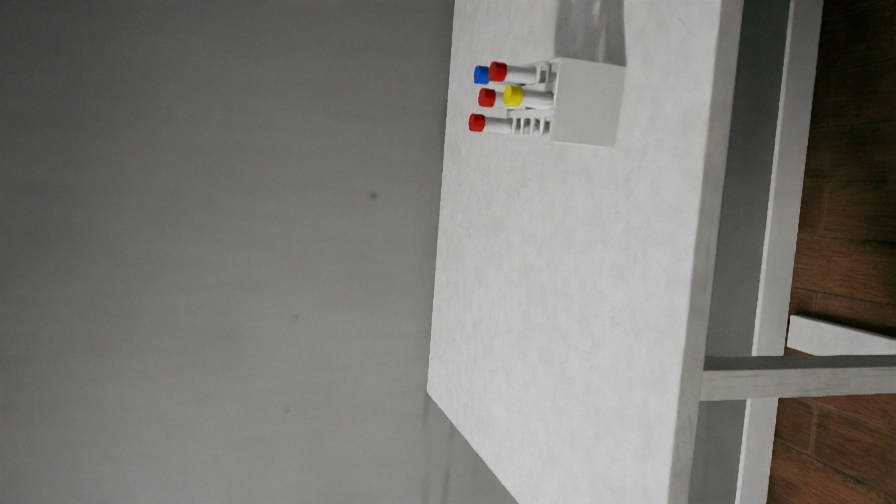

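Emit:
execute_actions:
  actions:
    - {"r1":{"base":{"translate_m":0.061},"joints":{"wrist_yaw_rad":1.54}}}
  cameras: []

Emit:
execute_actions:
  actions:
    - {"r1":{"base":{"rotate_rad":0.1},"joints":{"arm_m":0.265},"contact_limits":{"arm_m":40}}}
  cameras: []

Emit:
execute_actions:
  actions:
    - {"r1":{"base":{"translate_m":0.059}}}
  cameras: []

Emit:
execute_actions:
  actions:
    - {"r1":{"base":{"rotate_rad":0.1},"joints":{"arm_m":0.290},"contact_limits":{"arm_m":40}}}
  cameras: []

Emit:
execute_actions:
  actions:
    - {"r1":{"base":{"translate_m":0.056}}}
  cameras: []

Emit:
execute_actions:
  actions:
    - {"r1":{"base":{"rotate_rad":0.1},"joints":{"arm_m":0.315},"contact_limits":{"arm_m":40}}}
  cameras: []

Emit:
execute_actions:
  actions:
    - {"r1":{"base":{"translate_m":0.054}}}
  cameras: []

Emit:
execute_actions:
  actions:
    - {"r1":{"base":{"rotate_rad":0.1},"joints":{"arm_m":0.346},"contact_limits":{"arm_m":40}}}
  cameras: []

Emit:
execute_actions:
  actions:
    - {"r1":{"base":{"translate_m":0.051}}}
  cameras: []

Emit:
execute_actions:
  actions:
    - {"r1":{"base":{"rotate_rad":0.1},"joints":{"arm_m":0.360},"contact_limits":{"arm_m":40}}}
  cameras: []

Scene clock: 876.40 s.
r1.base_odometry: x=+1.425 y=+0.374 heading=-1.556 (m, m, rad; r1's odometry frame)
r1.turned_by_wheels: +0.000 (rad since the last result)
r1.turned_by_imu: +0.001 (rad since the last result)
r1.base_tilt: forward=-0.6 right=-1.1 (deg)
r1.lidar_m: 0.27 0.28 0.38 0.64 0.85 1.38 1.41 1.86 2.00 2.06 0.38 0.28
r1.head_depth_mm: - - - - - - - / - - - - - - - / - - - - - - - / - - - - - - - / - - - - - - - / - - - - - - - / - - - - - - -
r1.base_status: done
r1.joint_positions: lift_m=+1.000 arm_m=+0.236 wrist_yaw_rad=+1.536 wrist_pitch_rad=-0.018 wrist_roll_rad=+0.002 gripper_m=-0.034 head_pan_rad=+0.020 head_tilt_rad=-0.006
r1.joint_status: all done
r1.on_its_own: gripper_m is held at -0.035, not at your -0.050, by its stall guard, which is not easing now
r1.motor_effort: left_wheel=-1(6) right_wheel=-2(10) lift_m=+33(33) arm_m=+4(5) wrist_yaw_rad=+4(19) wrist_pitch_rad=+6(6) wrist_roll_rad=+0(0) gripper_m=-16(15) head_pan_rad=+0(1) head_tilt_rad=+1(1) (%)
r1.hand_pose: x=+0.2342 y=-0.3895 z=+1.1097 quat_wxyz=(+0.513, +0.496, -0.504, +0.486) (m; r1's base frame)
r1.wrist_depth_mm: 165 167 170 114 177 - - / 170 171 175 116 183 - - / 175 177 180 119 188 - - / 180 183 186 126 194 - - / 185 188 192 125 201 - - / 190 195 197 128 211 - - / 196 201 207 140 217 - -
r2.base_odometry: x=+3.080 y=+0.162 heading=+0.516 (m, m, rad; r2's odometry frame)
r2.turned_by_wheels: +0.000 (rad since the last result)
r2.turned_by_imu: +0.001 (rad since the last result)
r2.base_tilt: forward=+1.0 right=+2.3 (deg)
r2.lidar_m: 0.86 1.36 2.01 2.17 0.98 0.92 1.40 0.89 1.19 1.27 1.26 1.29
r2.head_depth_mm: 1042 1103 1168 1211 736 566 1481 / 1052 1113 1185 1226 625 564 1476 / 1066 1128 1196 1202 720 561 1456 / 1075 1136 1202 1183 715 582 1463 / 1086 1150 1224 1163 707 576 1424 / 1096 1162 1237 1147 700 977 1315 / 1104 1171 1248 1320 693 1544 1431
r2.base_status: not commanded
r2.joint_positions: lift_m=+0.895 arm_m=+0.010 wrist_yaw_rad=+1.499 wrist_pitch_rad=-0.015 wrist_roll_rad=+0.005 gripper_m=+0.140 head_pan_rad=-0.007 head_tilt_rad=-0.310
r2.joint_status: not commanded
r2.motor_effort: left_wheel=+1(1) right_wheel=-2(2) lift_m=+40(40) arm_m=-5(4) wrist_yaw_rad=+1(1) wrist_pitch_rad=+5(5) wrist_roll_rad=+1(1) gripper_m=+1(1) head_pan_rad=+4(4) head_tilt_rad=+6(6) (%)
r2.hand_pose: x=+0.2338 y=-0.1736 z=+1.0054 quat_wxyz=(+0.520, +0.487, -0.515, +0.476) (m; r2's base frame)
r2.wrist_depth_mm: - - - - - - - / - - - - - - - / - - - - - - - / - 789 768 531 809 842 858 / 465 474 431 435 434 440 401 / - - - - - - - / - - - - - - -
pictures: none
No camera images: the call's "cameras" was empty. Leave "cameras" out to get every camera's image.

Scene clock: 877.60 s.
r1.base_odometry: x=+1.425 y=+0.374 heading=-1.456 (m, m, rad; r1's odometry frame)
r1.turned_by_wheels: +0.100 (rad since the last result)
r1.turned_by_imu: +0.099 (rad since the last result)
r1.base_tilt: forward=-0.6 right=-1.2 (deg)
r1.lidar_m: 0.29 0.31 0.44 0.66 0.93 1.38 1.45 2.05 2.01 2.11 0.39 0.30
r1.head_depth_mm: - - - - - - - / - - - - - - - / - - - - - - - / - - - - - - - / - - - - - - - / - - - - - - - / - - - - - - -
r1.base_status: done
r1.joint_positions: lift_m=+1.000 arm_m=+0.265 wrist_yaw_rad=+1.550 wrist_pitch_rad=-0.017 wrist_roll_rad=+0.002 gripper_m=-0.034 head_pan_rad=+0.020 head_tilt_rad=-0.006
r1.joint_status: all done
r1.on_its_own: gripper_m is held at -0.035, not at your -0.050, by its stall guard, which is not easing now
r1.motor_effort: left_wheel=+2(13) right_wheel=-5(17) lift_m=+33(32) arm_m=+6(5) wrist_yaw_rad=-12(23) wrist_pitch_rad=+6(6) wrist_roll_rad=+0(0) gripper_m=-16(16) head_pan_rad=+0(0) head_tilt_rad=+1(1) (%)
r1.contact_limits: arm_m 40 (drawing in: default 26, maximum 42; extending or still: default 34, maximum 57)
r1.hand_pose: x=+0.2344 y=-0.4149 z=+1.1099 quat_wxyz=(+0.509, +0.500, -0.501, +0.490) (m; r1's base frame)
r1.wrist_depth_mm: 173 173 173 170 172 - - / 179 178 178 117 178 - - / 184 184 183 120 184 - - / 189 190 189 124 191 - - / 196 196 196 126 197 - - / 203 203 202 128 204 - - / 212 210 211 207 212 - -
r2.base_odometry: x=+3.080 y=+0.162 heading=+0.516 (m, m, rad; r2's odometry frame)
r2.turned_by_wheels: +0.000 (rad since the last result)
r2.turned_by_imu: +0.000 (rad since the last result)
r2.base_tilt: forward=+1.0 right=+2.3 (deg)
r2.lidar_m: 0.86 1.36 2.02 2.17 0.98 0.92 1.36 0.89 1.19 1.26 1.26 1.29
r2.head_depth_mm: 1043 1103 1165 1214 735 567 1477 / 1052 1114 1184 1221 624 564 1468 / 1064 1128 1194 1202 718 561 1465 / 1075 1134 1204 1184 714 582 1458 / 1085 1152 1225 1165 706 577 1423 / 1098 1163 1235 1148 700 981 1312 / 1109 1171 1253 1318 692 1550 1432
r2.base_status: not commanded
r2.joint_positions: lift_m=+0.895 arm_m=+0.010 wrist_yaw_rad=+1.499 wrist_pitch_rad=-0.015 wrist_roll_rad=+0.005 gripper_m=+0.140 head_pan_rad=-0.007 head_tilt_rad=-0.310
r2.joint_status: not commanded
r2.motor_effort: left_wheel=+1(1) right_wheel=-2(2) lift_m=+39(40) arm_m=-4(4) wrist_yaw_rad=+2(1) wrist_pitch_rad=+5(5) wrist_roll_rad=+1(1) gripper_m=+1(1) head_pan_rad=+4(4) head_tilt_rad=+6(6) (%)
r2.hand_pose: x=+0.2338 y=-0.1736 z=+1.0054 quat_wxyz=(+0.520, +0.487, -0.515, +0.476) (m; r2's base frame)
r2.wrist_depth_mm: - - - - - - - / - - - - - - - / - - - - - - - / - 777 791 535 827 858 841 / 470 473 429 432 442 439 398 / - - - - - - - / - - - - - - -
pictures: none
No camera images: the call's "cameras" was empty. Leave "cameras" out to get every camera's image.

Scene clock: 879.13 s.
r1.base_odometry: x=+1.431 y=+0.316 heading=-1.456 (m, m, rad; r1's odometry frame)
r1.turned_by_wheels: +0.000 (rad since the last result)
r1.turned_by_imu: +0.000 (rad since the last result)
r1.base_tilt: forward=-0.5 right=-1.1 (deg)
r1.lidar_m: 0.26 0.27 0.38 0.62 0.89 1.43 1.51 2.09 2.04 2.15 0.38 0.28
r1.head_depth_mm: - - - - - - - / - - - - - - - / - - - - - - - / - - - - - - - / - - - - - - - / - - - - - - - / - - - - - - -
r1.base_status: done
r1.joint_positions: lift_m=+1.000 arm_m=+0.265 wrist_yaw_rad=+1.535 wrist_pitch_rad=-0.018 wrist_roll_rad=+0.002 gripper_m=-0.034 head_pan_rad=+0.020 head_tilt_rad=-0.006
r1.joint_status: not commanded
r1.on_its_own: gripper_m is held at -0.035, not at your -0.050, by its stall guard, which is not easing now
r1.motor_effort: left_wheel=-1(9) right_wheel=-2(10) lift_m=+32(32) arm_m=+3(6) wrist_yaw_rad=+5(13) wrist_pitch_rad=+6(6) wrist_roll_rad=+0(0) gripper_m=-16(16) head_pan_rad=-1(0) head_tilt_rad=+1(1) (%)
r1.hand_pose: x=+0.2342 y=-0.4189 z=+1.1098 quat_wxyz=(+0.513, +0.496, -0.505, +0.486) (m; r1's base frame)
r1.wrist_depth_mm: 165 167 170 114 177 - - / 169 172 175 116 183 - - / 173 177 181 120 189 - - / 179 182 186 127 195 - - / 184 187 191 126 201 - - / 190 194 197 129 - - - / 195 200 207 139 217 - -
r2.base_odometry: x=+3.080 y=+0.162 heading=+0.516 (m, m, rad; r2's odometry frame)
r2.turned_by_wheels: +0.000 (rad since the last result)
r2.turned_by_imu: +0.000 (rad since the last result)
r2.base_tilt: forward=+1.0 right=+2.3 (deg)
r2.lidar_m: 0.87 1.36 2.02 2.17 0.98 0.92 1.31 0.90 1.19 1.27 1.26 1.29
r2.head_depth_mm: 1040 1101 1169 1209 735 567 1483 / 1055 1111 1180 1223 625 565 1470 / 1065 1127 1194 1206 721 561 1470 / 1079 1136 1206 1180 714 581 1459 / 1079 1152 1216 1163 705 577 1423 / 1095 1161 1237 1148 699 980 1312 / 1109 1169 1247 1318 692 1550 1432
r2.base_status: not commanded
r2.joint_positions: lift_m=+0.895 arm_m=+0.010 wrist_yaw_rad=+1.499 wrist_pitch_rad=-0.015 wrist_roll_rad=+0.005 gripper_m=+0.140 head_pan_rad=-0.007 head_tilt_rad=-0.310
r2.joint_status: not commanded
r2.motor_effort: left_wheel=+2(2) right_wheel=-2(2) lift_m=+40(40) arm_m=-5(4) wrist_yaw_rad=+2(2) wrist_pitch_rad=+5(5) wrist_roll_rad=+1(1) gripper_m=+1(0) head_pan_rad=+4(4) head_tilt_rad=+6(6) (%)
r2.hand_pose: x=+0.2338 y=-0.1736 z=+1.0054 quat_wxyz=(+0.520, +0.487, -0.515, +0.476) (m; r2's base frame)
r2.wrist_depth_mm: - - - - - - - / - - - - - - - / - - - - - - - / - 770 785 539 813 842 857 / 474 472 428 428 436 434 397 / - - - - - - - / - - - - - - -
pictures: none
No camera images: the call's "cameras" was empty. Leave "cameras" out to get every camera's image.

Scene clock: 880.27 s.
r1.base_odometry: x=+1.431 y=+0.316 heading=-1.356 (m, m, rad; r1's odometry frame)
r1.turned_by_wheels: +0.100 (rad since the last result)
r1.turned_by_imu: +0.099 (rad since the last result)
r1.base_tilt: forward=-0.6 right=-1.1 (deg)
r1.lidar_m: 0.29 0.30 0.44 0.65 1.00 1.43 1.56 2.05 2.04 2.14 0.39 0.30
r1.head_depth_mm: - - - - - - - / - - - - - - - / - - - - - - - / - - - - - - - / - - - - - - - / - - - - - - - / - - - - - - -
r1.base_status: done
r1.joint_positions: lift_m=+1.000 arm_m=+0.290 wrist_yaw_rad=+1.536 wrist_pitch_rad=-0.017 wrist_roll_rad=+0.002 gripper_m=-0.034 head_pan_rad=+0.020 head_tilt_rad=-0.006
r1.joint_status: all done
r1.on_its_own: gripper_m is held at -0.035, not at your -0.050, by its stall guard, which is not easing now
r1.motor_effort: left_wheel=+1(14) right_wheel=-4(20) lift_m=+33(32) arm_m=+4(6) wrist_yaw_rad=+5(24) wrist_pitch_rad=+6(6) wrist_roll_rad=+0(0) gripper_m=-15(17) head_pan_rad=+0(0) head_tilt_rad=+0(2) (%)
r1.contact_limits: arm_m 40 (drawing in: default 26, maximum 42; extending or still: default 34, maximum 57)
r1.hand_pose: x=+0.2343 y=-0.4435 z=+1.1100 quat_wxyz=(+0.513, +0.496, -0.505, +0.486) (m; r1's base frame)
r1.wrist_depth_mm: 171 171 172 114 174 - - / 176 176 177 116 179 - - / 181 182 183 120 186 - - / 186 188 188 126 192 - - / 194 194 196 125 199 - - / 200 200 201 128 205 - - / 207 207 209 140 214 - -
r2.base_odometry: x=+3.080 y=+0.162 heading=+0.516 (m, m, rad; r2's odometry frame)
r2.turned_by_wheels: +0.000 (rad since the last result)
r2.turned_by_imu: +0.000 (rad since the last result)
r2.base_tilt: forward=+1.0 right=+2.3 (deg)
r2.lidar_m: 0.86 1.37 2.01 2.17 0.98 0.92 1.28 0.90 1.19 1.27 1.26 1.29
r2.head_depth_mm: 1040 1103 1171 1208 733 567 1472 / 1053 1111 1185 1216 624 564 1469 / 1064 1126 1194 1203 722 560 1463 / 1072 1140 1210 1187 715 582 1457 / 1083 1154 1219 1160 706 576 1427 / 1092 1161 1237 1148 699 977 1315 / 1110 1176 1251 1315 692 1549 1435
r2.base_status: not commanded
r2.joint_positions: lift_m=+0.895 arm_m=+0.010 wrist_yaw_rad=+1.499 wrist_pitch_rad=-0.015 wrist_roll_rad=+0.005 gripper_m=+0.140 head_pan_rad=-0.007 head_tilt_rad=-0.310
r2.joint_status: not commanded
r2.motor_effort: left_wheel=+2(1) right_wheel=-2(2) lift_m=+40(40) arm_m=-4(4) wrist_yaw_rad=+1(2) wrist_pitch_rad=+5(5) wrist_roll_rad=+1(1) gripper_m=+1(1) head_pan_rad=+4(4) head_tilt_rad=+6(6) (%)
r2.hand_pose: x=+0.2338 y=-0.1736 z=+1.0054 quat_wxyz=(+0.520, +0.487, -0.515, +0.476) (m; r2's base frame)
r2.wrist_depth_mm: - - - - - - - / - - - - - - - / - - - - - - - / - 760 795 528 820 856 900 / 476 484 433 432 441 441 400 / - - - - - - - / - - - - - - -
pictures: none
No camera images: the call's "cameras" was empty. Leave "cameras" out to get every camera's image.

Scene clock: 881.77 s.
r1.base_odometry: x=+1.443 y=+0.261 heading=-1.356 (m, m, rad; r1's odometry frame)
r1.turned_by_wheels: +0.000 (rad since the last result)
r1.turned_by_imu: +0.000 (rad since the last result)
r1.base_tilt: forward=-0.6 right=-1.1 (deg)
r1.lidar_m: 0.26 0.27 0.37 0.61 0.94 1.47 1.61 2.09 2.07 2.10 0.37 0.27
r1.head_depth_mm: - - - - - - - / - - - - - - - / - - - - - - - / - - - - - - - / - - - - - - - / - - - - - - - / - - - - - - -
r1.base_status: done
r1.joint_positions: lift_m=+1.000 arm_m=+0.290 wrist_yaw_rad=+1.525 wrist_pitch_rad=-0.017 wrist_roll_rad=+0.002 gripper_m=-0.034 head_pan_rad=+0.020 head_tilt_rad=-0.006
r1.joint_status: not commanded
r1.on_its_own: gripper_m is held at -0.035, not at your -0.050, by its stall guard, which is not easing now; wrist_yaw_rad is at rest, and its effort (+17) is outside its rest range (-12 to +12)
r1.motor_effort: left_wheel=-2(4) right_wheel=-2(9) lift_m=+33(33) arm_m=+2(4) wrist_yaw_rad=+17(18) wrist_pitch_rad=+6(6) wrist_roll_rad=+0(0) gripper_m=-17(17) head_pan_rad=+0(0) head_tilt_rad=+1(1) (%)
r1.hand_pose: x=+0.2342 y=-0.4465 z=+1.1099 quat_wxyz=(+0.515, +0.493, -0.507, +0.484) (m; r1's base frame)
r1.wrist_depth_mm: 163 165 169 112 178 - 952 / 167 171 174 115 183 - - / 172 175 180 121 190 - - / 176 180 184 187 195 - - / 182 186 190 125 202 - - / 188 192 196 129 - - - / 193 199 205 208 218 - -
r2.base_odometry: x=+3.080 y=+0.162 heading=+0.516 (m, m, rad; r2's odometry frame)
r2.turned_by_wheels: +0.000 (rad since the last result)
r2.turned_by_imu: +0.000 (rad since the last result)
r2.base_tilt: forward=+1.0 right=+2.3 (deg)
r2.lidar_m: 0.86 1.36 2.02 2.16 0.98 0.92 1.24 0.90 1.20 1.26 1.26 1.29
r2.head_depth_mm: 1044 1103 1165 1212 734 566 1482 / 1052 1115 1180 1221 625 564 1472 / 1066 1124 1196 1202 722 561 1461 / 1076 1134 1208 1183 711 581 1451 / 1086 1152 1219 1161 707 576 1422 / 1094 1160 1244 1144 699 978 1310 / 1106 1171 1244 1322 693 1553 1429
r2.base_status: not commanded
r2.joint_positions: lift_m=+0.895 arm_m=+0.010 wrist_yaw_rad=+1.499 wrist_pitch_rad=-0.015 wrist_roll_rad=+0.005 gripper_m=+0.140 head_pan_rad=-0.007 head_tilt_rad=-0.310
r2.joint_status: not commanded
r2.motor_effort: left_wheel=+2(2) right_wheel=-2(2) lift_m=+40(40) arm_m=-4(4) wrist_yaw_rad=+1(1) wrist_pitch_rad=+5(5) wrist_roll_rad=+1(1) gripper_m=-1(1) head_pan_rad=+4(4) head_tilt_rad=+6(6) (%)
r2.hand_pose: x=+0.2338 y=-0.1736 z=+1.0054 quat_wxyz=(+0.520, +0.487, -0.515, +0.476) (m; r2's base frame)
r2.wrist_depth_mm: - - - - - - - / - - - - - - - / - - - - - - - / - 777 800 536 833 850 829 / 474 472 435 434 445 442 400 / - - - - - - - / - - - - - - -
pictures: none
No camera images: the call's "cameras" was empty. Leave "cameras" out to get every camera's image.

Scene clock: 882.90 s.
r1.base_odometry: x=+1.443 y=+0.261 heading=-1.255 (m, m, rad; r1's odometry frame)
r1.turned_by_wheels: +0.100 (rad since the last result)
r1.turned_by_imu: +0.099 (rad since the last result)
r1.base_tilt: forward=-0.6 right=-1.1 (deg)
r1.lidar_m: 0.29 0.30 0.43 0.64 1.09 1.47 1.70 2.08 2.08 1.96 0.39 0.29
r1.head_depth_mm: - - - - - - - / - - - - - - - / - - - - - - - / - - - - - - - / - - - - - - - / - - - - - - - / - - - - - - -
r1.base_status: done
r1.joint_positions: lift_m=+1.000 arm_m=+0.315 wrist_yaw_rad=+1.525 wrist_pitch_rad=-0.016 wrist_roll_rad=+0.002 gripper_m=-0.034 head_pan_rad=+0.020 head_tilt_rad=-0.006
r1.joint_status: all done
r1.on_its_own: gripper_m is held at -0.035, not at your -0.050, by its stall guard, which is not easing now; wrist_yaw_rad is at rest, and its effort (+18) is outside its rest range (-12 to +12)
r1.motor_effort: left_wheel=-1(19) right_wheel=-3(23) lift_m=+33(33) arm_m=+3(4) wrist_yaw_rad=+18(35) wrist_pitch_rad=+5(6) wrist_roll_rad=+0(0) gripper_m=-16(18) head_pan_rad=-1(0) head_tilt_rad=+1(2) (%)
r1.contact_limits: arm_m 40 (drawing in: default 26, maximum 42; extending or still: default 34, maximum 57)
r1.hand_pose: x=+0.2342 y=-0.4714 z=+1.1101 quat_wxyz=(+0.515, +0.493, -0.507, +0.484) (m; r1's base frame)
r1.wrist_depth_mm: 168 170 172 113 175 - 941 / 173 175 176 116 181 - 970 / 178 180 181 120 186 - 988 / 183 186 188 188 193 - - / 190 192 193 126 199 - - / 196 198 199 128 206 - - / 202 205 208 174 215 - -
r2.base_odometry: x=+3.080 y=+0.162 heading=+0.516 (m, m, rad; r2's odometry frame)
r2.turned_by_wheels: +0.000 (rad since the last result)
r2.turned_by_imu: +0.000 (rad since the last result)
r2.base_tilt: forward=+1.0 right=+2.3 (deg)
r2.lidar_m: 0.87 1.36 2.00 2.17 0.98 0.92 1.21 0.90 1.19 1.27 1.26 1.29
r2.head_depth_mm: 1040 1101 1170 1213 735 566 1474 / 1056 1115 1179 1217 625 565 1468 / 1063 1121 1194 1203 722 562 1460 / 1073 1135 1204 1182 714 582 1460 / 1088 1145 1222 1167 706 576 1426 / 1094 1160 1236 1151 700 979 1309 / 1107 1170 1246 1314 694 1554 1425
r2.base_status: not commanded
r2.joint_positions: lift_m=+0.895 arm_m=+0.010 wrist_yaw_rad=+1.499 wrist_pitch_rad=-0.015 wrist_roll_rad=+0.005 gripper_m=+0.140 head_pan_rad=-0.007 head_tilt_rad=-0.310
r2.joint_status: not commanded
r2.motor_effort: left_wheel=+1(2) right_wheel=-2(3) lift_m=+40(40) arm_m=-4(5) wrist_yaw_rad=+1(1) wrist_pitch_rad=+5(5) wrist_roll_rad=+1(1) gripper_m=+0(1) head_pan_rad=+4(4) head_tilt_rad=+7(6) (%)
r2.hand_pose: x=+0.2338 y=-0.1736 z=+1.0054 quat_wxyz=(+0.520, +0.487, -0.515, +0.476) (m; r2's base frame)
r2.wrist_depth_mm: - - - - - - - / - - - - - - - / - - - - - - - / - 773 775 532 826 859 880 / 477 474 434 430 435 439 394 / - - - - - - - / - - - - - - -
pictures: none
No camera images: the call's "cameras" was empty. Leave "cameras" out to get every camera's image.

Scene clock: 884.40 s.
r1.base_odometry: x=+1.460 y=+0.209 heading=-1.255 (m, m, rad; r1's odometry frame)
r1.turned_by_wheels: +0.000 (rad since the last result)
r1.turned_by_imu: +0.000 (rad since the last result)
r1.base_tilt: forward=-0.6 right=-1.0 (deg)
r1.lidar_m: 0.26 0.27 0.36 0.59 1.02 1.51 1.74 2.11 2.11 1.92 0.37 0.27
r1.head_depth_mm: - - - - - - - / - - - - - - - / - - - - - - - / - - - - - - - / - - - - - - - / - - - - - - - / - - - - - - -
r1.base_status: done
r1.joint_positions: lift_m=+1.000 arm_m=+0.315 wrist_yaw_rad=+1.517 wrist_pitch_rad=-0.017 wrist_roll_rad=+0.002 gripper_m=-0.034 head_pan_rad=+0.020 head_tilt_rad=-0.006
r1.joint_status: not commanded
r1.on_its_own: gripper_m is held at -0.035, not at your -0.050, by its stall guard, which is not easing now; wrist_yaw_rad is at rest, and its effort (+27) is outside its rest range (-12 to +12)
r1.motor_effort: left_wheel=-4(5) right_wheel=-1(11) lift_m=+33(32) arm_m=+1(3) wrist_yaw_rad=+27(27) wrist_pitch_rad=+5(6) wrist_roll_rad=+0(0) gripper_m=-17(18) head_pan_rad=+0(1) head_tilt_rad=+0(1) (%)
r1.hand_pose: x=+0.2341 y=-0.4737 z=+1.1101 quat_wxyz=(+0.517, +0.491, -0.509, +0.482) (m; r1's base frame)
r1.wrist_depth_mm: 161 164 169 112 178 - 908 / 165 169 174 116 185 - 928 / 170 175 179 182 190 - 939 / 175 179 185 185 196 - 981 / 179 184 189 127 205 - - / 185 190 194 129 - - - / 191 197 204 206 219 - -
r2.base_odometry: x=+3.080 y=+0.162 heading=+0.516 (m, m, rad; r2's odometry frame)
r2.turned_by_wheels: +0.000 (rad since the last result)
r2.turned_by_imu: +0.000 (rad since the last result)
r2.base_tilt: forward=+1.1 right=+2.3 (deg)
r2.lidar_m: 0.87 1.36 2.01 2.17 0.98 0.92 1.17 0.90 1.20 1.27 1.26 1.29
r2.head_depth_mm: 1046 1106 1173 1204 733 567 1483 / 1054 1115 1182 1221 625 565 1465 / 1064 1125 1198 1197 720 561 1460 / 1071 1135 1210 1181 712 582 1463 / 1087 1148 1214 1162 707 577 1423 / 1096 1161 1235 1146 701 982 1311 / 1104 1174 1253 1318 692 1550 1426
r2.base_status: not commanded
r2.joint_positions: lift_m=+0.895 arm_m=+0.010 wrist_yaw_rad=+1.499 wrist_pitch_rad=-0.015 wrist_roll_rad=+0.005 gripper_m=+0.140 head_pan_rad=-0.007 head_tilt_rad=-0.310
r2.joint_status: not commanded
r2.motor_effort: left_wheel=+2(1) right_wheel=-2(2) lift_m=+40(39) arm_m=-4(5) wrist_yaw_rad=+0(2) wrist_pitch_rad=+5(5) wrist_roll_rad=+1(1) gripper_m=+1(0) head_pan_rad=+4(4) head_tilt_rad=+6(7) (%)
r2.hand_pose: x=+0.2338 y=-0.1736 z=+1.0054 quat_wxyz=(+0.520, +0.487, -0.515, +0.476) (m; r2's base frame)
r2.wrist_depth_mm: - - - - - - - / - - - - - - - / - - - - - - - / - 754 759 530 816 834 876 / 470 470 435 437 435 440 396 / - - - - - - - / - - - - - - -
pictures: none
No camera images: the call's "cameras" was empty. Leave "cameras" out to get every camera's image.

Scene clock: 885.63 s.
r1.base_odometry: x=+1.460 y=+0.209 heading=-1.155 (m, m, rad; r1's odometry frame)
r1.turned_by_wheels: +0.100 (rad since the last result)
r1.turned_by_imu: +0.099 (rad since the last result)
r1.base_tilt: forward=-0.6 right=-1.1 (deg)
r1.lidar_m: 0.28 0.30 0.42 0.63 1.24 1.52 1.86 2.11 2.13 1.82 0.39 0.29
r1.head_depth_mm: - - - - - - - / - - - - - - - / - - - - - - - / - - - - - - - / - - - - - - - / - - - - - - - / - - - - - - -
r1.base_status: done
r1.joint_positions: lift_m=+1.000 arm_m=+0.345 wrist_yaw_rad=+1.518 wrist_pitch_rad=-0.016 wrist_roll_rad=+0.002 gripper_m=-0.034 head_pan_rad=+0.020 head_tilt_rad=-0.006
r1.joint_status: all done
r1.on_its_own: wrist_yaw_rad is held at +1.494, not at your +1.540, by its stall guard, which is still easing; gripper_m is held at -0.035, not at your -0.050, by its stall guard, which is not easing now
r1.motor_effort: left_wheel=+5(20) right_wheel=-8(25) lift_m=+33(33) arm_m=+7(8) wrist_yaw_rad=-29(36) wrist_pitch_rad=+5(6) wrist_roll_rad=+0(0) gripper_m=-17(18) head_pan_rad=+0(0) head_tilt_rad=+2(1) (%)
r1.contact_limits: arm_m 40 (drawing in: default 26, maximum 42; extending or still: default 34, maximum 57)
r1.hand_pose: x=+0.2341 y=-0.5040 z=+1.1101 quat_wxyz=(+0.517, +0.491, -0.509, +0.482) (m; r1's base frame)
r1.wrist_depth_mm: 167 169 170 172 177 - 867 / 172 174 176 177 181 - 893 / 176 179 181 124 188 - 930 / 182 185 188 125 194 - 922 / 188 190 193 127 200 - 961 / 194 196 197 128 - - 973 / 200 203 207 208 217 - -
r2.base_odometry: x=+3.080 y=+0.162 heading=+0.516 (m, m, rad; r2's odometry frame)
r2.turned_by_wheels: +0.000 (rad since the last result)
r2.turned_by_imu: +0.000 (rad since the last result)
r2.base_tilt: forward=+1.0 right=+2.3 (deg)
r2.lidar_m: 0.87 1.36 2.01 2.17 0.98 0.92 1.15 0.90 1.19 1.26 1.26 1.29
r2.head_depth_mm: 1043 1099 1167 1207 731 566 1475 / 1055 1114 1182 1217 625 565 1468 / 1066 1128 1195 1203 721 560 1459 / 1073 1134 1205 1189 715 581 1456 / 1082 1149 1221 1165 706 577 1422 / 1091 1162 1237 1145 699 981 1310 / 1108 1177 1248 1318 692 1544 1434
r2.base_status: not commanded
r2.joint_positions: lift_m=+0.895 arm_m=+0.010 wrist_yaw_rad=+1.499 wrist_pitch_rad=-0.015 wrist_roll_rad=+0.005 gripper_m=+0.140 head_pan_rad=-0.007 head_tilt_rad=-0.310
r2.joint_status: not commanded
r2.motor_effort: left_wheel=+1(1) right_wheel=-2(2) lift_m=+40(39) arm_m=-4(4) wrist_yaw_rad=+2(1) wrist_pitch_rad=+5(5) wrist_roll_rad=+1(1) gripper_m=+1(1) head_pan_rad=+4(4) head_tilt_rad=+6(6) (%)
r2.hand_pose: x=+0.2338 y=-0.1736 z=+1.0054 quat_wxyz=(+0.520, +0.487, -0.515, +0.476) (m; r2's base frame)
r2.wrist_depth_mm: - - - - - - - / - - - - - - - / - - - - - - - / - 778 782 531 821 855 861 / 465 472 431 425 442 442 403 / - - - - - - - / - - - - - - -
pictures: none
No camera images: the call's "cameras" was empty. Leave "cameras" out to get every camera's image.

Scene clock: 887.10 s.
r1.base_odometry: x=+1.481 y=+0.163 heading=-1.155 (m, m, rad; r1's odometry frame)
r1.turned_by_wheels: +0.000 (rad since the last result)
r1.turned_by_imu: +0.000 (rad since the last result)
r1.base_tilt: forward=-0.7 right=-1.1 (deg)
r1.lidar_m: 0.26 0.27 0.36 0.59 1.14 1.55 1.90 2.15 2.17 1.77 0.37 0.27
r1.head_depth_mm: - - - - - - - / - - - - - - - / - - - - - - - / - - - - - - - / - - - - - - - / - - - - - - - / - - - - - - -
r1.base_status: done
r1.joint_positions: lift_m=+1.000 arm_m=+0.346 wrist_yaw_rad=+1.523 wrist_pitch_rad=-0.016 wrist_roll_rad=+0.002 gripper_m=-0.034 head_pan_rad=+0.020 head_tilt_rad=-0.006
r1.joint_status: not commanded
r1.on_its_own: gripper_m is held at -0.035, not at your -0.050, by its stall guard, which is not easing now; wrist_yaw_rad is at rest, and its effort (+14) is outside its rest range (-12 to +12)
r1.motor_effort: left_wheel=+1(9) right_wheel=-6(11) lift_m=+33(33) arm_m=+3(7) wrist_yaw_rad=+14(30) wrist_pitch_rad=+5(6) wrist_roll_rad=+0(0) gripper_m=-16(17) head_pan_rad=+0(0) head_tilt_rad=+1(2) (%)
r1.hand_pose: x=+0.2342 y=-0.5031 z=+1.1101 quat_wxyz=(+0.516, +0.493, -0.508, +0.483) (m; r1's base frame)
r1.wrist_depth_mm: 162 165 169 113 179 - 844 / 166 170 174 116 184 - 882 / 171 174 179 120 191 - 883 / 174 180 185 189 197 - 907 / 181 184 190 126 205 - 959 / 185 191 195 128 - - 958 / 191 197 204 140 219 - 970
r2.base_odometry: x=+3.080 y=+0.162 heading=+0.516 (m, m, rad; r2's odometry frame)
r2.turned_by_wheels: +0.000 (rad since the last result)
r2.turned_by_imu: +0.000 (rad since the last result)
r2.base_tilt: forward=+1.0 right=+2.3 (deg)
r2.lidar_m: 0.86 1.36 2.01 2.17 0.98 0.92 1.12 0.90 1.19 1.27 1.26 1.29
r2.head_depth_mm: 1045 1103 1169 1213 735 567 1480 / 1055 1116 1179 1223 624 564 1471 / 1064 1128 1194 1206 721 562 1462 / 1071 1136 1215 1182 716 582 1454 / 1086 1151 1220 1165 707 577 1424 / 1098 1162 1237 1147 698 980 1309 / 1106 1175 1250 1316 692 1539 1427
r2.base_status: not commanded
r2.joint_positions: lift_m=+0.895 arm_m=+0.010 wrist_yaw_rad=+1.499 wrist_pitch_rad=-0.015 wrist_roll_rad=+0.005 gripper_m=+0.140 head_pan_rad=-0.007 head_tilt_rad=-0.310
r2.joint_status: not commanded
r2.motor_effort: left_wheel=+2(2) right_wheel=-2(2) lift_m=+40(39) arm_m=-4(5) wrist_yaw_rad=+1(2) wrist_pitch_rad=+5(5) wrist_roll_rad=+1(1) gripper_m=+1(0) head_pan_rad=+4(3) head_tilt_rad=+6(6) (%)
r2.hand_pose: x=+0.2338 y=-0.1736 z=+1.0054 quat_wxyz=(+0.520, +0.487, -0.515, +0.476) (m; r2's base frame)
r2.wrist_depth_mm: - - - - - - - / - - - - - - - / - - - - - - - / - 765 777 544 827 830 850 / 477 479 427 431 438 445 400 / - - - - - - - / - - - - - - -
pictures: none
No camera images: the call's "cameras" was empty. Leave "cameras" out to get every camera's image.

Scene clock: 888.07 s.
r1.base_odometry: x=+1.481 y=+0.163 heading=-1.055 (m, m, rad; r1's odometry frame)
r1.turned_by_wheels: +0.100 (rad since the last result)
r1.turned_by_imu: +0.099 (rad since the last result)
r1.base_tilt: forward=-0.6 right=-1.0 (deg)
r1.lidar_m: 0.28 0.29 0.41 0.63 1.46 1.57 2.04 2.15 2.19 1.70 0.39 0.29
r1.head_depth_mm: - - - - - - - / - - - - - - - / - - - - - - - / - - - - - - - / - - - - - - - / - - - - - - - / - - - - - - -
r1.base_status: done
r1.joint_positions: lift_m=+1.000 arm_m=+0.360 wrist_yaw_rad=+1.499 wrist_pitch_rad=-0.015 wrist_roll_rad=+0.002 gripper_m=-0.034 head_pan_rad=+0.020 head_tilt_rad=-0.006
r1.joint_status: all done
r1.on_its_own: gripper_m is held at -0.035, not at your -0.050, by its stall guard, which is not easing now
r1.motor_effort: left_wheel=-4(21) right_wheel=+0(29) lift_m=+33(33) arm_m=-1(3) wrist_yaw_rad=+42(42) wrist_pitch_rad=+5(5) wrist_roll_rad=+0(0) gripper_m=-19(19) head_pan_rad=+0(1) head_tilt_rad=+1(2) (%)
r1.contact_limits: arm_m 40 (drawing in: default 26, maximum 42; extending or still: default 34, maximum 57)
r1.hand_pose: x=+0.2338 y=-0.5234 z=+1.1104 quat_wxyz=(+0.521, +0.486, -0.514, +0.477) (m; r1's base frame)
r1.wrist_depth_mm: 164 166 170 114 178 975 812 / 169 172 175 177 184 - 841 / 173 176 180 122 189 - 862 / 179 181 185 125 196 - 893 / 183 186 191 127 202 - 879 / 189 193 197 129 212 - 916 / 195 200 205 208 216 - 939
r2.base_odometry: x=+3.080 y=+0.162 heading=+0.516 (m, m, rad; r2's odometry frame)
r2.turned_by_wheels: +0.000 (rad since the last result)
r2.turned_by_imu: +0.000 (rad since the last result)
r2.base_tilt: forward=+1.0 right=+2.3 (deg)
r2.lidar_m: 0.87 1.36 2.01 2.17 0.99 0.92 1.10 0.90 1.19 1.27 1.26 1.29
r2.head_depth_mm: 1044 1104 1168 1211 734 565 1484 / 1053 1116 1181 1220 625 564 1468 / 1065 1126 1192 1205 721 561 1468 / 1072 1139 1211 1187 714 581 1456 / 1084 1154 1226 1166 708 576 1426 / 1096 1161 1237 1146 699 977 1312 / 1106 1179 1252 1313 691 1545 1432
r2.base_status: not commanded
r2.joint_positions: lift_m=+0.895 arm_m=+0.010 wrist_yaw_rad=+1.499 wrist_pitch_rad=-0.015 wrist_roll_rad=+0.005 gripper_m=+0.140 head_pan_rad=-0.007 head_tilt_rad=-0.310
r2.joint_status: not commanded
r2.motor_effort: left_wheel=+2(2) right_wheel=-2(2) lift_m=+40(39) arm_m=-5(4) wrist_yaw_rad=+2(1) wrist_pitch_rad=+5(5) wrist_roll_rad=+1(1) gripper_m=+0(1) head_pan_rad=+4(4) head_tilt_rad=+6(6) (%)
r2.hand_pose: x=+0.2338 y=-0.1736 z=+1.0054 quat_wxyz=(+0.520, +0.487, -0.515, +0.476) (m; r2's base frame)
r2.wrist_depth_mm: - - - - - - - / - - - - - - - / - - - - - - - / - 775 809 535 833 842 856 / 475 470 430 433 438 441 396 / - - - - - - - / - - - - - - -
pictures: none
No camera images: the call's "cameras" was empty. Leave "cameras" out to get every camera's image.

Emit:
execute_actions:
  actions:
    - {"r1":{"base":{"translate_m":0.0487},"joints":{"arm_m":0.374,"wrist_yaw_rad":1.54},"contact_limits":{"arm_m":40}}}
  cameras: []

Emit:
execute_actions:
  actions:
    - {"r1":{"base":{"rotate_rad":0.1},"joints":{"arm_m":0.399},"contact_limits":{"arm_m":40}}}
  cameras: []

Emit:
execute_actions:
  actions:
    - {"r1":{"base":{"translate_m":0.046}}}
  cameras: []

Emit:
execute_actions:
  actions:
    - {"r1":{"base":{"rotate_rad":0.1},"joints":{"arm_m":0.425},"contact_limits":{"arm_m":40}}}
  cameras: []

Emit:
execute_actions:
  actions:
    - {"r1":{"base":{"translate_m":0.0435}}}
  cameras: []

Emit:
execute_actions:
  actions:
    - {"r1":{"base":{"rotate_rad":0.1},"joints":{"arm_m":0.450},"contact_limits":{"arm_m":40}}}
  cameras: []

Scene clock: 902.53 s.
r1.base_odometry: x=+1.505 y=+0.120 heading=-1.055 (m, m, rad; r1's odometry frame)
r1.turned_by_wheels: +0.000 (rad since the last result)
r1.turned_by_imu: +0.001 (rad since the last result)
r1.base_tilt: forward=-0.5 right=-1.0 (deg)
r1.lidar_m: 0.25 0.26 0.35 0.58 1.34 1.60 2.09 2.19 2.24 1.68 0.37 0.26
r1.head_depth_mm: - - - - - - - / - - - - - - - / - - - - - - - / - - - - - - - / - - - - - - - / - - - - - - - / - - - - - - -
r1.base_status: done
r1.joint_positions: lift_m=+1.000 arm_m=+0.374 wrist_yaw_rad=+1.530 wrist_pitch_rad=-0.016 wrist_roll_rad=+0.002 gripper_m=-0.034 head_pan_rad=+0.020 head_tilt_rad=-0.006
r1.joint_status: all done
r1.on_its_own: gripper_m is held at -0.035, not at your -0.050, by its stall guard, which is not easing now
r1.motor_effort: left_wheel=+5(5) right_wheel=-9(14) lift_m=+33(33) arm_m=+2(4) wrist_yaw_rad=+11(33) wrist_pitch_rad=+5(5) wrist_roll_rad=+0(0) gripper_m=-16(17) head_pan_rad=+0(0) head_tilt_rad=+1(1) (%)
r1.contact_limits: arm_m 40 (drawing in: default 26, maximum 42; extending or still: default 34, maximum 57)
r1.hand_pose: x=+0.2343 y=-0.5292 z=+1.1103 quat_wxyz=(+0.514, +0.494, -0.506, +0.485) (m; r1's base frame)
r1.wrist_depth_mm: 162 165 170 113 179 981 802 / 166 170 174 116 185 - 835 / 171 175 180 121 191 - 847 / 175 180 185 188 197 - 866 / 180 185 190 126 205 - 893 / 186 190 195 129 - - 882 / 192 198 204 209 218 - 911
r2.base_odometry: x=+3.080 y=+0.162 heading=+0.516 (m, m, rad; r2's odometry frame)
r2.turned_by_wheels: +0.000 (rad since the last result)
r2.turned_by_imu: +0.001 (rad since the last result)
r2.base_tilt: forward=+1.0 right=+2.3 (deg)
r2.lidar_m: 0.86 1.36 2.01 2.17 0.98 0.92 1.07 0.90 1.19 1.26 1.26 1.29
r2.head_depth_mm: 1044 1106 1167 1209 732 566 1477 / 1055 1114 1176 1220 625 564 1471 / 1064 1124 1195 1204 721 561 1465 / 1072 1138 1206 1183 714 581 1454 / 1085 1148 1224 1162 707 576 1417 / 1095 1162 1243 1151 700 981 1307 / 1109 1171 1247 1322 692 1554 1428
r2.base_status: not commanded
r2.joint_positions: lift_m=+0.895 arm_m=+0.010 wrist_yaw_rad=+1.499 wrist_pitch_rad=-0.015 wrist_roll_rad=+0.005 gripper_m=+0.140 head_pan_rad=-0.007 head_tilt_rad=-0.310
r2.joint_status: not commanded
r2.motor_effort: left_wheel=+2(2) right_wheel=-2(2) lift_m=+40(40) arm_m=-4(5) wrist_yaw_rad=+1(2) wrist_pitch_rad=+5(5) wrist_roll_rad=+1(1) gripper_m=+0(0) head_pan_rad=+4(4) head_tilt_rad=+6(6) (%)
r2.hand_pose: x=+0.2338 y=-0.1736 z=+1.0054 quat_wxyz=(+0.520, +0.487, -0.515, +0.476) (m; r2's base frame)
r2.wrist_depth_mm: - - - - - - - / - - - - - - - / - - - - - - - / - 762 789 535 816 829 860 / 474 471 428 436 433 442 396 / - - - - - - - / - - - - - - -
pictures: none
No camera images: the call's "cameras" was empty. Leave "cameras" out to get every camera's image.

Scene clock: 903.67 s.
r1.base_odometry: x=+1.505 y=+0.120 heading=-0.954 (m, m, rad; r1's odometry frame)
r1.turned_by_wheels: +0.100 (rad since the last result)
r1.turned_by_imu: +0.099 (rad since the last result)
r1.base_tilt: forward=-0.5 right=-1.1 (deg)
r1.lidar_m: 0.28 0.29 0.40 0.64 1.59 1.64 2.26 2.19 2.19 1.63 0.38 0.28
r1.head_depth_mm: - - - - - - - / - - - - - - - / - - - - - - - / - - - - - - - / - - - - - - - / - - - - - - - / - - - - - - -
r1.base_status: done
r1.joint_positions: lift_m=+1.000 arm_m=+0.399 wrist_yaw_rad=+1.533 wrist_pitch_rad=-0.015 wrist_roll_rad=+0.002 gripper_m=-0.034 head_pan_rad=+0.020 head_tilt_rad=-0.006
r1.joint_status: all done
r1.on_its_own: gripper_m is held at -0.035, not at your -0.050, by its stall guard, which is not easing now
r1.motor_effort: left_wheel=+3(23) right_wheel=-7(32) lift_m=+33(33) arm_m=+4(3) wrist_yaw_rad=+8(30) wrist_pitch_rad=+5(6) wrist_roll_rad=+0(0) gripper_m=-16(17) head_pan_rad=-1(1) head_tilt_rad=+2(0) (%)
r1.contact_limits: arm_m 40 (drawing in: default 26, maximum 42; extending or still: default 34, maximum 57)
r1.hand_pose: x=+0.2343 y=-0.5533 z=+1.1105 quat_wxyz=(+0.513, +0.495, -0.506, +0.486) (m; r1's base frame)
r1.wrist_depth_mm: 167 168 172 114 177 948 797 / 172 174 177 116 182 995 812 / 177 179 182 120 188 - 828 / 181 184 187 189 194 - 849 / 187 190 193 126 199 - 865 / 192 196 198 128 209 - 888 / 200 203 208 207 214 - 896
r2.base_odometry: x=+3.080 y=+0.162 heading=+0.516 (m, m, rad; r2's odometry frame)
r2.turned_by_wheels: +0.000 (rad since the last result)
r2.turned_by_imu: +0.000 (rad since the last result)
r2.base_tilt: forward=+1.1 right=+2.3 (deg)
r2.lidar_m: 0.87 1.36 2.01 2.17 0.98 0.92 1.05 0.89 1.19 1.27 1.26 1.29
r2.head_depth_mm: 1045 1101 1171 1215 734 567 1480 / 1055 1117 1184 1218 626 564 1470 / 1066 1125 1194 1200 720 561 1462 / 1075 1137 1209 1184 714 582 1450 / 1086 1146 1225 1166 708 577 1427 / 1096 1163 1238 1151 701 980 1314 / 1106 1175 1252 1322 693 1552 1431
r2.base_status: not commanded
r2.joint_positions: lift_m=+0.895 arm_m=+0.010 wrist_yaw_rad=+1.499 wrist_pitch_rad=-0.015 wrist_roll_rad=+0.005 gripper_m=+0.140 head_pan_rad=-0.007 head_tilt_rad=-0.310
r2.joint_status: not commanded
r2.motor_effort: left_wheel=+2(1) right_wheel=-2(2) lift_m=+39(40) arm_m=-4(4) wrist_yaw_rad=+2(1) wrist_pitch_rad=+5(5) wrist_roll_rad=+1(1) gripper_m=+0(0) head_pan_rad=+4(4) head_tilt_rad=+6(6) (%)
r2.hand_pose: x=+0.2338 y=-0.1736 z=+1.0054 quat_wxyz=(+0.520, +0.487, -0.515, +0.476) (m; r2's base frame)
r2.wrist_depth_mm: - - - - - - - / - - - - - - - / - - - - - - - / - 786 791 541 816 858 854 / 479 477 427 433 438 444 396 / - - - - - - - / - - - - - - -
pictures: none
No camera images: the call's "cameras" was empty. Leave "cameras" out to get every camera's image.

Scene clock: 905.13 s.
r1.base_odometry: x=+1.531 y=+0.083 heading=-0.954 (m, m, rad; r1's odometry frame)
r1.turned_by_wheels: +0.000 (rad since the last result)
r1.turned_by_imu: +0.000 (rad since the last result)
r1.base_tilt: forward=-0.6 right=-1.0 (deg)
r1.lidar_m: 0.25 0.26 0.34 0.58 1.62 1.67 2.31 2.23 2.15 1.60 0.37 0.26
r1.head_depth_mm: - - - - - - - / - - - - - - - / - - - - - - - / - - - - - - - / - - - - - - - / - - - - - - - / - - - - - - -
r1.base_status: done
r1.joint_positions: lift_m=+1.000 arm_m=+0.399 wrist_yaw_rad=+1.527 wrist_pitch_rad=-0.015 wrist_roll_rad=+0.002 gripper_m=-0.034 head_pan_rad=+0.020 head_tilt_rad=-0.006
r1.joint_status: not commanded
r1.on_its_own: gripper_m is held at -0.035, not at your -0.050, by its stall guard, which is not easing now; wrist_yaw_rad is at rest, and its effort (+15) is outside its rest range (-12 to +12)
r1.motor_effort: left_wheel=+3(5) right_wheel=-7(15) lift_m=+32(33) arm_m=+2(4) wrist_yaw_rad=+15(17) wrist_pitch_rad=+5(5) wrist_roll_rad=+0(0) gripper_m=-17(17) head_pan_rad=-1(1) head_tilt_rad=+1(1) (%)
r1.hand_pose: x=+0.2342 y=-0.5551 z=+1.1104 quat_wxyz=(+0.515, +0.493, -0.507, +0.484) (m; r1's base frame)
r1.wrist_depth_mm: 161 165 169 113 180 943 778 / 165 169 174 116 186 964 821 / 170 174 179 121 192 974 820 / 175 179 185 188 199 - 820 / 180 184 190 126 206 - 845 / 185 189 195 129 941 - 865 / 191 196 203 209 219 - 881
r2.base_odometry: x=+3.080 y=+0.162 heading=+0.516 (m, m, rad; r2's odometry frame)
r2.turned_by_wheels: +0.000 (rad since the last result)
r2.turned_by_imu: +0.000 (rad since the last result)
r2.base_tilt: forward=+1.0 right=+2.3 (deg)
r2.lidar_m: 0.86 1.36 2.01 2.17 0.98 0.92 1.03 0.90 1.19 1.27 1.26 1.29
r2.head_depth_mm: 1045 1100 1173 1214 734 567 1482 / 1052 1115 1185 1223 625 565 1468 / 1059 1122 1194 1203 721 561 1465 / 1074 1136 1208 1184 715 581 1456 / 1085 1147 1221 1160 707 577 1420 / 1094 1163 1236 1154 701 976 1313 / 1106 1174 1249 1310 693 1549 1432
r2.base_status: not commanded
r2.joint_positions: lift_m=+0.895 arm_m=+0.010 wrist_yaw_rad=+1.499 wrist_pitch_rad=-0.015 wrist_roll_rad=+0.005 gripper_m=+0.140 head_pan_rad=-0.007 head_tilt_rad=-0.310
r2.joint_status: not commanded
r2.motor_effort: left_wheel=+2(2) right_wheel=-2(3) lift_m=+39(40) arm_m=-4(4) wrist_yaw_rad=+1(1) wrist_pitch_rad=+5(5) wrist_roll_rad=+1(1) gripper_m=+0(1) head_pan_rad=+4(4) head_tilt_rad=+6(6) (%)
r2.hand_pose: x=+0.2338 y=-0.1736 z=+1.0054 quat_wxyz=(+0.520, +0.487, -0.515, +0.476) (m; r2's base frame)
r2.wrist_depth_mm: - - - - - - - / - - - - - - - / - - - - - - - / - 802 783 531 819 869 879 / 468 479 430 436 441 437 402 / - - - - - - - / - - - - - - -
pictures: none
No camera images: the call's "cameras" was empty. Leave "cameras" out to get every camera's image.

Scene clock: 906.27 s.
r1.base_odometry: x=+1.531 y=+0.083 heading=-0.854 (m, m, rad; r1's odometry frame)
r1.turned_by_wheels: +0.100 (rad since the last result)
r1.turned_by_imu: +0.099 (rad since the last result)
r1.base_tilt: forward=-0.6 right=-1.0 (deg)
r1.lidar_m: 0.27 0.28 0.39 0.65 1.64 1.73 2.26 2.23 1.98 1.58 0.38 0.28
r1.head_depth_mm: - - - - - - - / - - - - - - - / - - - - - - - / - - - - - - - / - - - - - - - / - - - - - - - / - - - - - - -
r1.base_status: done
r1.joint_positions: lift_m=+1.000 arm_m=+0.425 wrist_yaw_rad=+1.533 wrist_pitch_rad=-0.015 wrist_roll_rad=+0.002 gripper_m=-0.034 head_pan_rad=+0.020 head_tilt_rad=-0.006
r1.joint_status: all done
r1.on_its_own: gripper_m is held at -0.035, not at your -0.050, by its stall guard, which is not easing now
r1.motor_effort: left_wheel=+3(27) right_wheel=-7(33) lift_m=+33(33) arm_m=+4(4) wrist_yaw_rad=+8(33) wrist_pitch_rad=+5(6) wrist_roll_rad=+0(0) gripper_m=-16(17) head_pan_rad=+0(0) head_tilt_rad=+2(1) (%)
r1.contact_limits: arm_m 40 (drawing in: default 26, maximum 42; extending or still: default 34, maximum 57)
r1.hand_pose: x=+0.2343 y=-0.5792 z=+1.1106 quat_wxyz=(+0.513, +0.495, -0.506, +0.486) (m; r1's base frame)
r1.wrist_depth_mm: 166 169 170 114 177 782 788 / 171 173 176 117 182 814 798 / 176 177 181 120 188 829 821 / 180 184 187 188 195 865 840 / 186 190 193 126 201 924 861 / 191 195 198 129 210 940 855 / 199 201 207 141 215 998 883
r2.base_odometry: x=+3.080 y=+0.162 heading=+0.516 (m, m, rad; r2's odometry frame)
r2.turned_by_wheels: +0.000 (rad since the last result)
r2.turned_by_imu: +0.000 (rad since the last result)
r2.base_tilt: forward=+1.0 right=+2.3 (deg)
r2.lidar_m: 0.86 1.36 2.00 2.17 0.98 0.92 1.00 0.89 1.19 1.27 1.26 1.29
r2.head_depth_mm: 1043 1105 1172 1206 732 566 1479 / 1053 1113 1186 1215 625 565 1467 / 1063 1123 1197 1206 721 560 1464 / 1075 1142 1205 1186 713 581 1451 / 1082 1153 1221 1167 707 577 1425 / 1094 1156 1237 1152 700 981 1307 / 1110 1173 1250 1314 691 1555 1430
r2.base_status: not commanded
r2.joint_positions: lift_m=+0.895 arm_m=+0.010 wrist_yaw_rad=+1.499 wrist_pitch_rad=-0.015 wrist_roll_rad=+0.005 gripper_m=+0.140 head_pan_rad=-0.007 head_tilt_rad=-0.310
r2.joint_status: not commanded
r2.motor_effort: left_wheel=+1(2) right_wheel=-2(2) lift_m=+40(39) arm_m=-4(5) wrist_yaw_rad=+1(1) wrist_pitch_rad=+5(5) wrist_roll_rad=+1(1) gripper_m=+1(0) head_pan_rad=+4(4) head_tilt_rad=+6(6) (%)
r2.hand_pose: x=+0.2338 y=-0.1736 z=+1.0054 quat_wxyz=(+0.520, +0.487, -0.515, +0.476) (m; r2's base frame)
r2.wrist_depth_mm: - - - - - - - / - - - - - - - / - - - - - - - / - 785 787 526 799 857 870 / 477 475 426 431 438 439 400 / - - - - - - - / - - - - - - -
pictures: none
No camera images: the call's "cameras" was empty. Leave "cameras" out to get every camera's image.

Scene clock: 907.73 s.
r1.base_odometry: x=+1.560 y=+0.050 heading=-0.854 (m, m, rad; r1's odometry frame)
r1.turned_by_wheels: +0.000 (rad since the last result)
r1.turned_by_imu: +0.000 (rad since the last result)
r1.base_tilt: forward=-0.6 right=-1.0 (deg)
r1.lidar_m: 0.25 0.25 0.34 0.59 1.66 1.74 2.29 2.27 1.95 1.56 0.36 0.26
r1.head_depth_mm: - - - - - - - / - - - - - - - / - - - - - - - / - - - - - - - / - - - - - - - / - - - - - - - / - - - - - - -
r1.base_status: done
r1.joint_positions: lift_m=+1.000 arm_m=+0.425 wrist_yaw_rad=+1.529 wrist_pitch_rad=-0.015 wrist_roll_rad=+0.002 gripper_m=-0.034 head_pan_rad=+0.020 head_tilt_rad=-0.006
r1.joint_status: not commanded
r1.on_its_own: gripper_m is held at -0.035, not at your -0.050, by its stall guard, which is not easing now; wrist_yaw_rad is at rest, and its effort (+13) is outside its rest range (-12 to +12)
r1.motor_effort: left_wheel=+3(8) right_wheel=-6(17) lift_m=+33(33) arm_m=+2(4) wrist_yaw_rad=+13(13) wrist_pitch_rad=+5(5) wrist_roll_rad=+0(0) gripper_m=-17(17) head_pan_rad=+0(0) head_tilt_rad=+0(1) (%)
r1.hand_pose: x=+0.2343 y=-0.5806 z=+1.1105 quat_wxyz=(+0.514, +0.494, -0.507, +0.485) (m; r1's base frame)
r1.wrist_depth_mm: 161 164 169 113 181 737 773 / 165 169 174 116 187 761 794 / 169 173 179 121 192 777 797 / 174 178 184 188 199 814 824 / 179 184 190 126 205 841 831 / 184 189 195 129 739 880 857 / 190 195 203 208 220 924 853
r2.base_odometry: x=+3.080 y=+0.162 heading=+0.516 (m, m, rad; r2's odometry frame)
r2.turned_by_wheels: +0.000 (rad since the last result)
r2.turned_by_imu: +0.000 (rad since the last result)
r2.base_tilt: forward=+1.0 right=+2.3 (deg)
r2.lidar_m: 0.86 1.36 2.01 2.17 0.98 0.92 0.99 0.90 1.19 1.27 1.26 1.29
r2.head_depth_mm: 1040 1100 1170 1211 733 567 1474 / 1051 1111 1177 1219 625 564 1472 / 1068 1126 1199 1203 719 561 1457 / 1078 1139 1214 1182 715 582 1457 / 1090 1147 1222 1162 708 577 1425 / 1096 1161 1235 1148 702 981 1311 / 1107 1171 1251 1317 692 1551 1436
r2.base_status: not commanded
r2.joint_positions: lift_m=+0.895 arm_m=+0.010 wrist_yaw_rad=+1.499 wrist_pitch_rad=-0.015 wrist_roll_rad=+0.005 gripper_m=+0.140 head_pan_rad=-0.007 head_tilt_rad=-0.310
r2.joint_status: not commanded
r2.motor_effort: left_wheel=+2(2) right_wheel=-2(2) lift_m=+40(40) arm_m=-4(4) wrist_yaw_rad=+2(1) wrist_pitch_rad=+5(5) wrist_roll_rad=+1(1) gripper_m=+0(0) head_pan_rad=+4(4) head_tilt_rad=+6(6) (%)
r2.hand_pose: x=+0.2338 y=-0.1736 z=+1.0054 quat_wxyz=(+0.520, +0.487, -0.515, +0.476) (m; r2's base frame)
r2.wrist_depth_mm: - - - - - - - / - - - - - - - / - - - - - - - / - 762 801 532 821 858 835 / 470 471 432 429 448 451 400 / - - - - - - - / - - - - - - -
pictures: none
No camera images: the call's "cameras" was empty. Leave "cameras" out to get every camera's image.

Scene clock: 908.87 s.
r1.base_odometry: x=+1.560 y=+0.050 heading=-0.753 (m, m, rad; r1's odometry frame)
r1.turned_by_wheels: +0.100 (rad since the last result)
r1.turned_by_imu: +0.099 (rad since the last result)
r1.base_tilt: forward=-0.6 right=-1.0 (deg)
r1.lidar_m: 0.27 0.28 0.38 0.68 1.71 1.83 2.28 2.27 1.83 1.55 0.38 0.28
r1.head_depth_mm: - - - - - - - / - - - - - - - / - - - - - - - / - - - - - - - / - - - - - - - / - - - - - - - / - - - - - - -
r1.base_status: done
r1.joint_positions: lift_m=+1.000 arm_m=+0.450 wrist_yaw_rad=+1.533 wrist_pitch_rad=-0.014 wrist_roll_rad=+0.002 gripper_m=-0.034 head_pan_rad=+0.020 head_tilt_rad=-0.006
r1.joint_status: all done
r1.on_its_own: gripper_m is held at -0.035, not at your -0.050, by its stall guard, which is not easing now
r1.motor_effort: left_wheel=+3(29) right_wheel=-8(35) lift_m=+33(32) arm_m=+4(3) wrist_yaw_rad=+8(30) wrist_pitch_rad=+5(5) wrist_roll_rad=+0(0) gripper_m=-16(18) head_pan_rad=+0(1) head_tilt_rad=+2(1) (%)
r1.contact_limits: arm_m 40 (drawing in: default 26, maximum 42; extending or still: default 34, maximum 57)
r1.hand_pose: x=+0.2343 y=-0.6043 z=+1.1106 quat_wxyz=(+0.513, +0.495, -0.506, +0.486) (m; r1's base frame)
r1.wrist_depth_mm: 165 167 170 114 178 569 648 / 170 172 176 116 183 593 688 / 174 176 181 120 189 615 716 / 179 183 187 188 195 635 750 / 185 188 192 126 202 649 773 / 191 194 198 129 610 684 795 / 196 201 206 140 218 711 802
r2.base_odometry: x=+3.080 y=+0.162 heading=+0.516 (m, m, rad; r2's odometry frame)
r2.turned_by_wheels: +0.000 (rad since the last result)
r2.turned_by_imu: +0.000 (rad since the last result)
r2.base_tilt: forward=+1.1 right=+2.3 (deg)
r2.lidar_m: 0.87 1.36 2.01 2.17 0.98 0.92 0.96 0.89 1.19 1.27 1.26 1.29
r2.head_depth_mm: 1046 1105 1170 1209 735 567 1477 / 1051 1114 1183 1219 627 564 1467 / 1064 1126 1197 1201 720 561 1461 / 1075 1141 1206 1184 714 581 1463 / 1086 1150 1222 1162 708 576 1420 / 1098 1160 1233 1151 699 979 1313 / 1108 1171 1258 1317 693 1550 1429
r2.base_status: not commanded
r2.joint_positions: lift_m=+0.895 arm_m=+0.010 wrist_yaw_rad=+1.499 wrist_pitch_rad=-0.015 wrist_roll_rad=+0.005 gripper_m=+0.140 head_pan_rad=-0.007 head_tilt_rad=-0.310
r2.joint_status: not commanded
r2.motor_effort: left_wheel=+1(1) right_wheel=-2(2) lift_m=+40(40) arm_m=-4(4) wrist_yaw_rad=+2(1) wrist_pitch_rad=+5(5) wrist_roll_rad=+1(1) gripper_m=+1(0) head_pan_rad=+4(4) head_tilt_rad=+6(6) (%)
r2.hand_pose: x=+0.2338 y=-0.1736 z=+1.0054 quat_wxyz=(+0.520, +0.487, -0.515, +0.476) (m; r2's base frame)
r2.wrist_depth_mm: - - - - - - - / - - - - - - - / - - - - - - - / - 766 789 535 826 834 896 / 476 478 424 430 441 436 399 / - - - - - - - / - - - - - - -
pictures: none
No camera images: the call's "cameras" was empty. Leave "cameras" out to get every camera's image.


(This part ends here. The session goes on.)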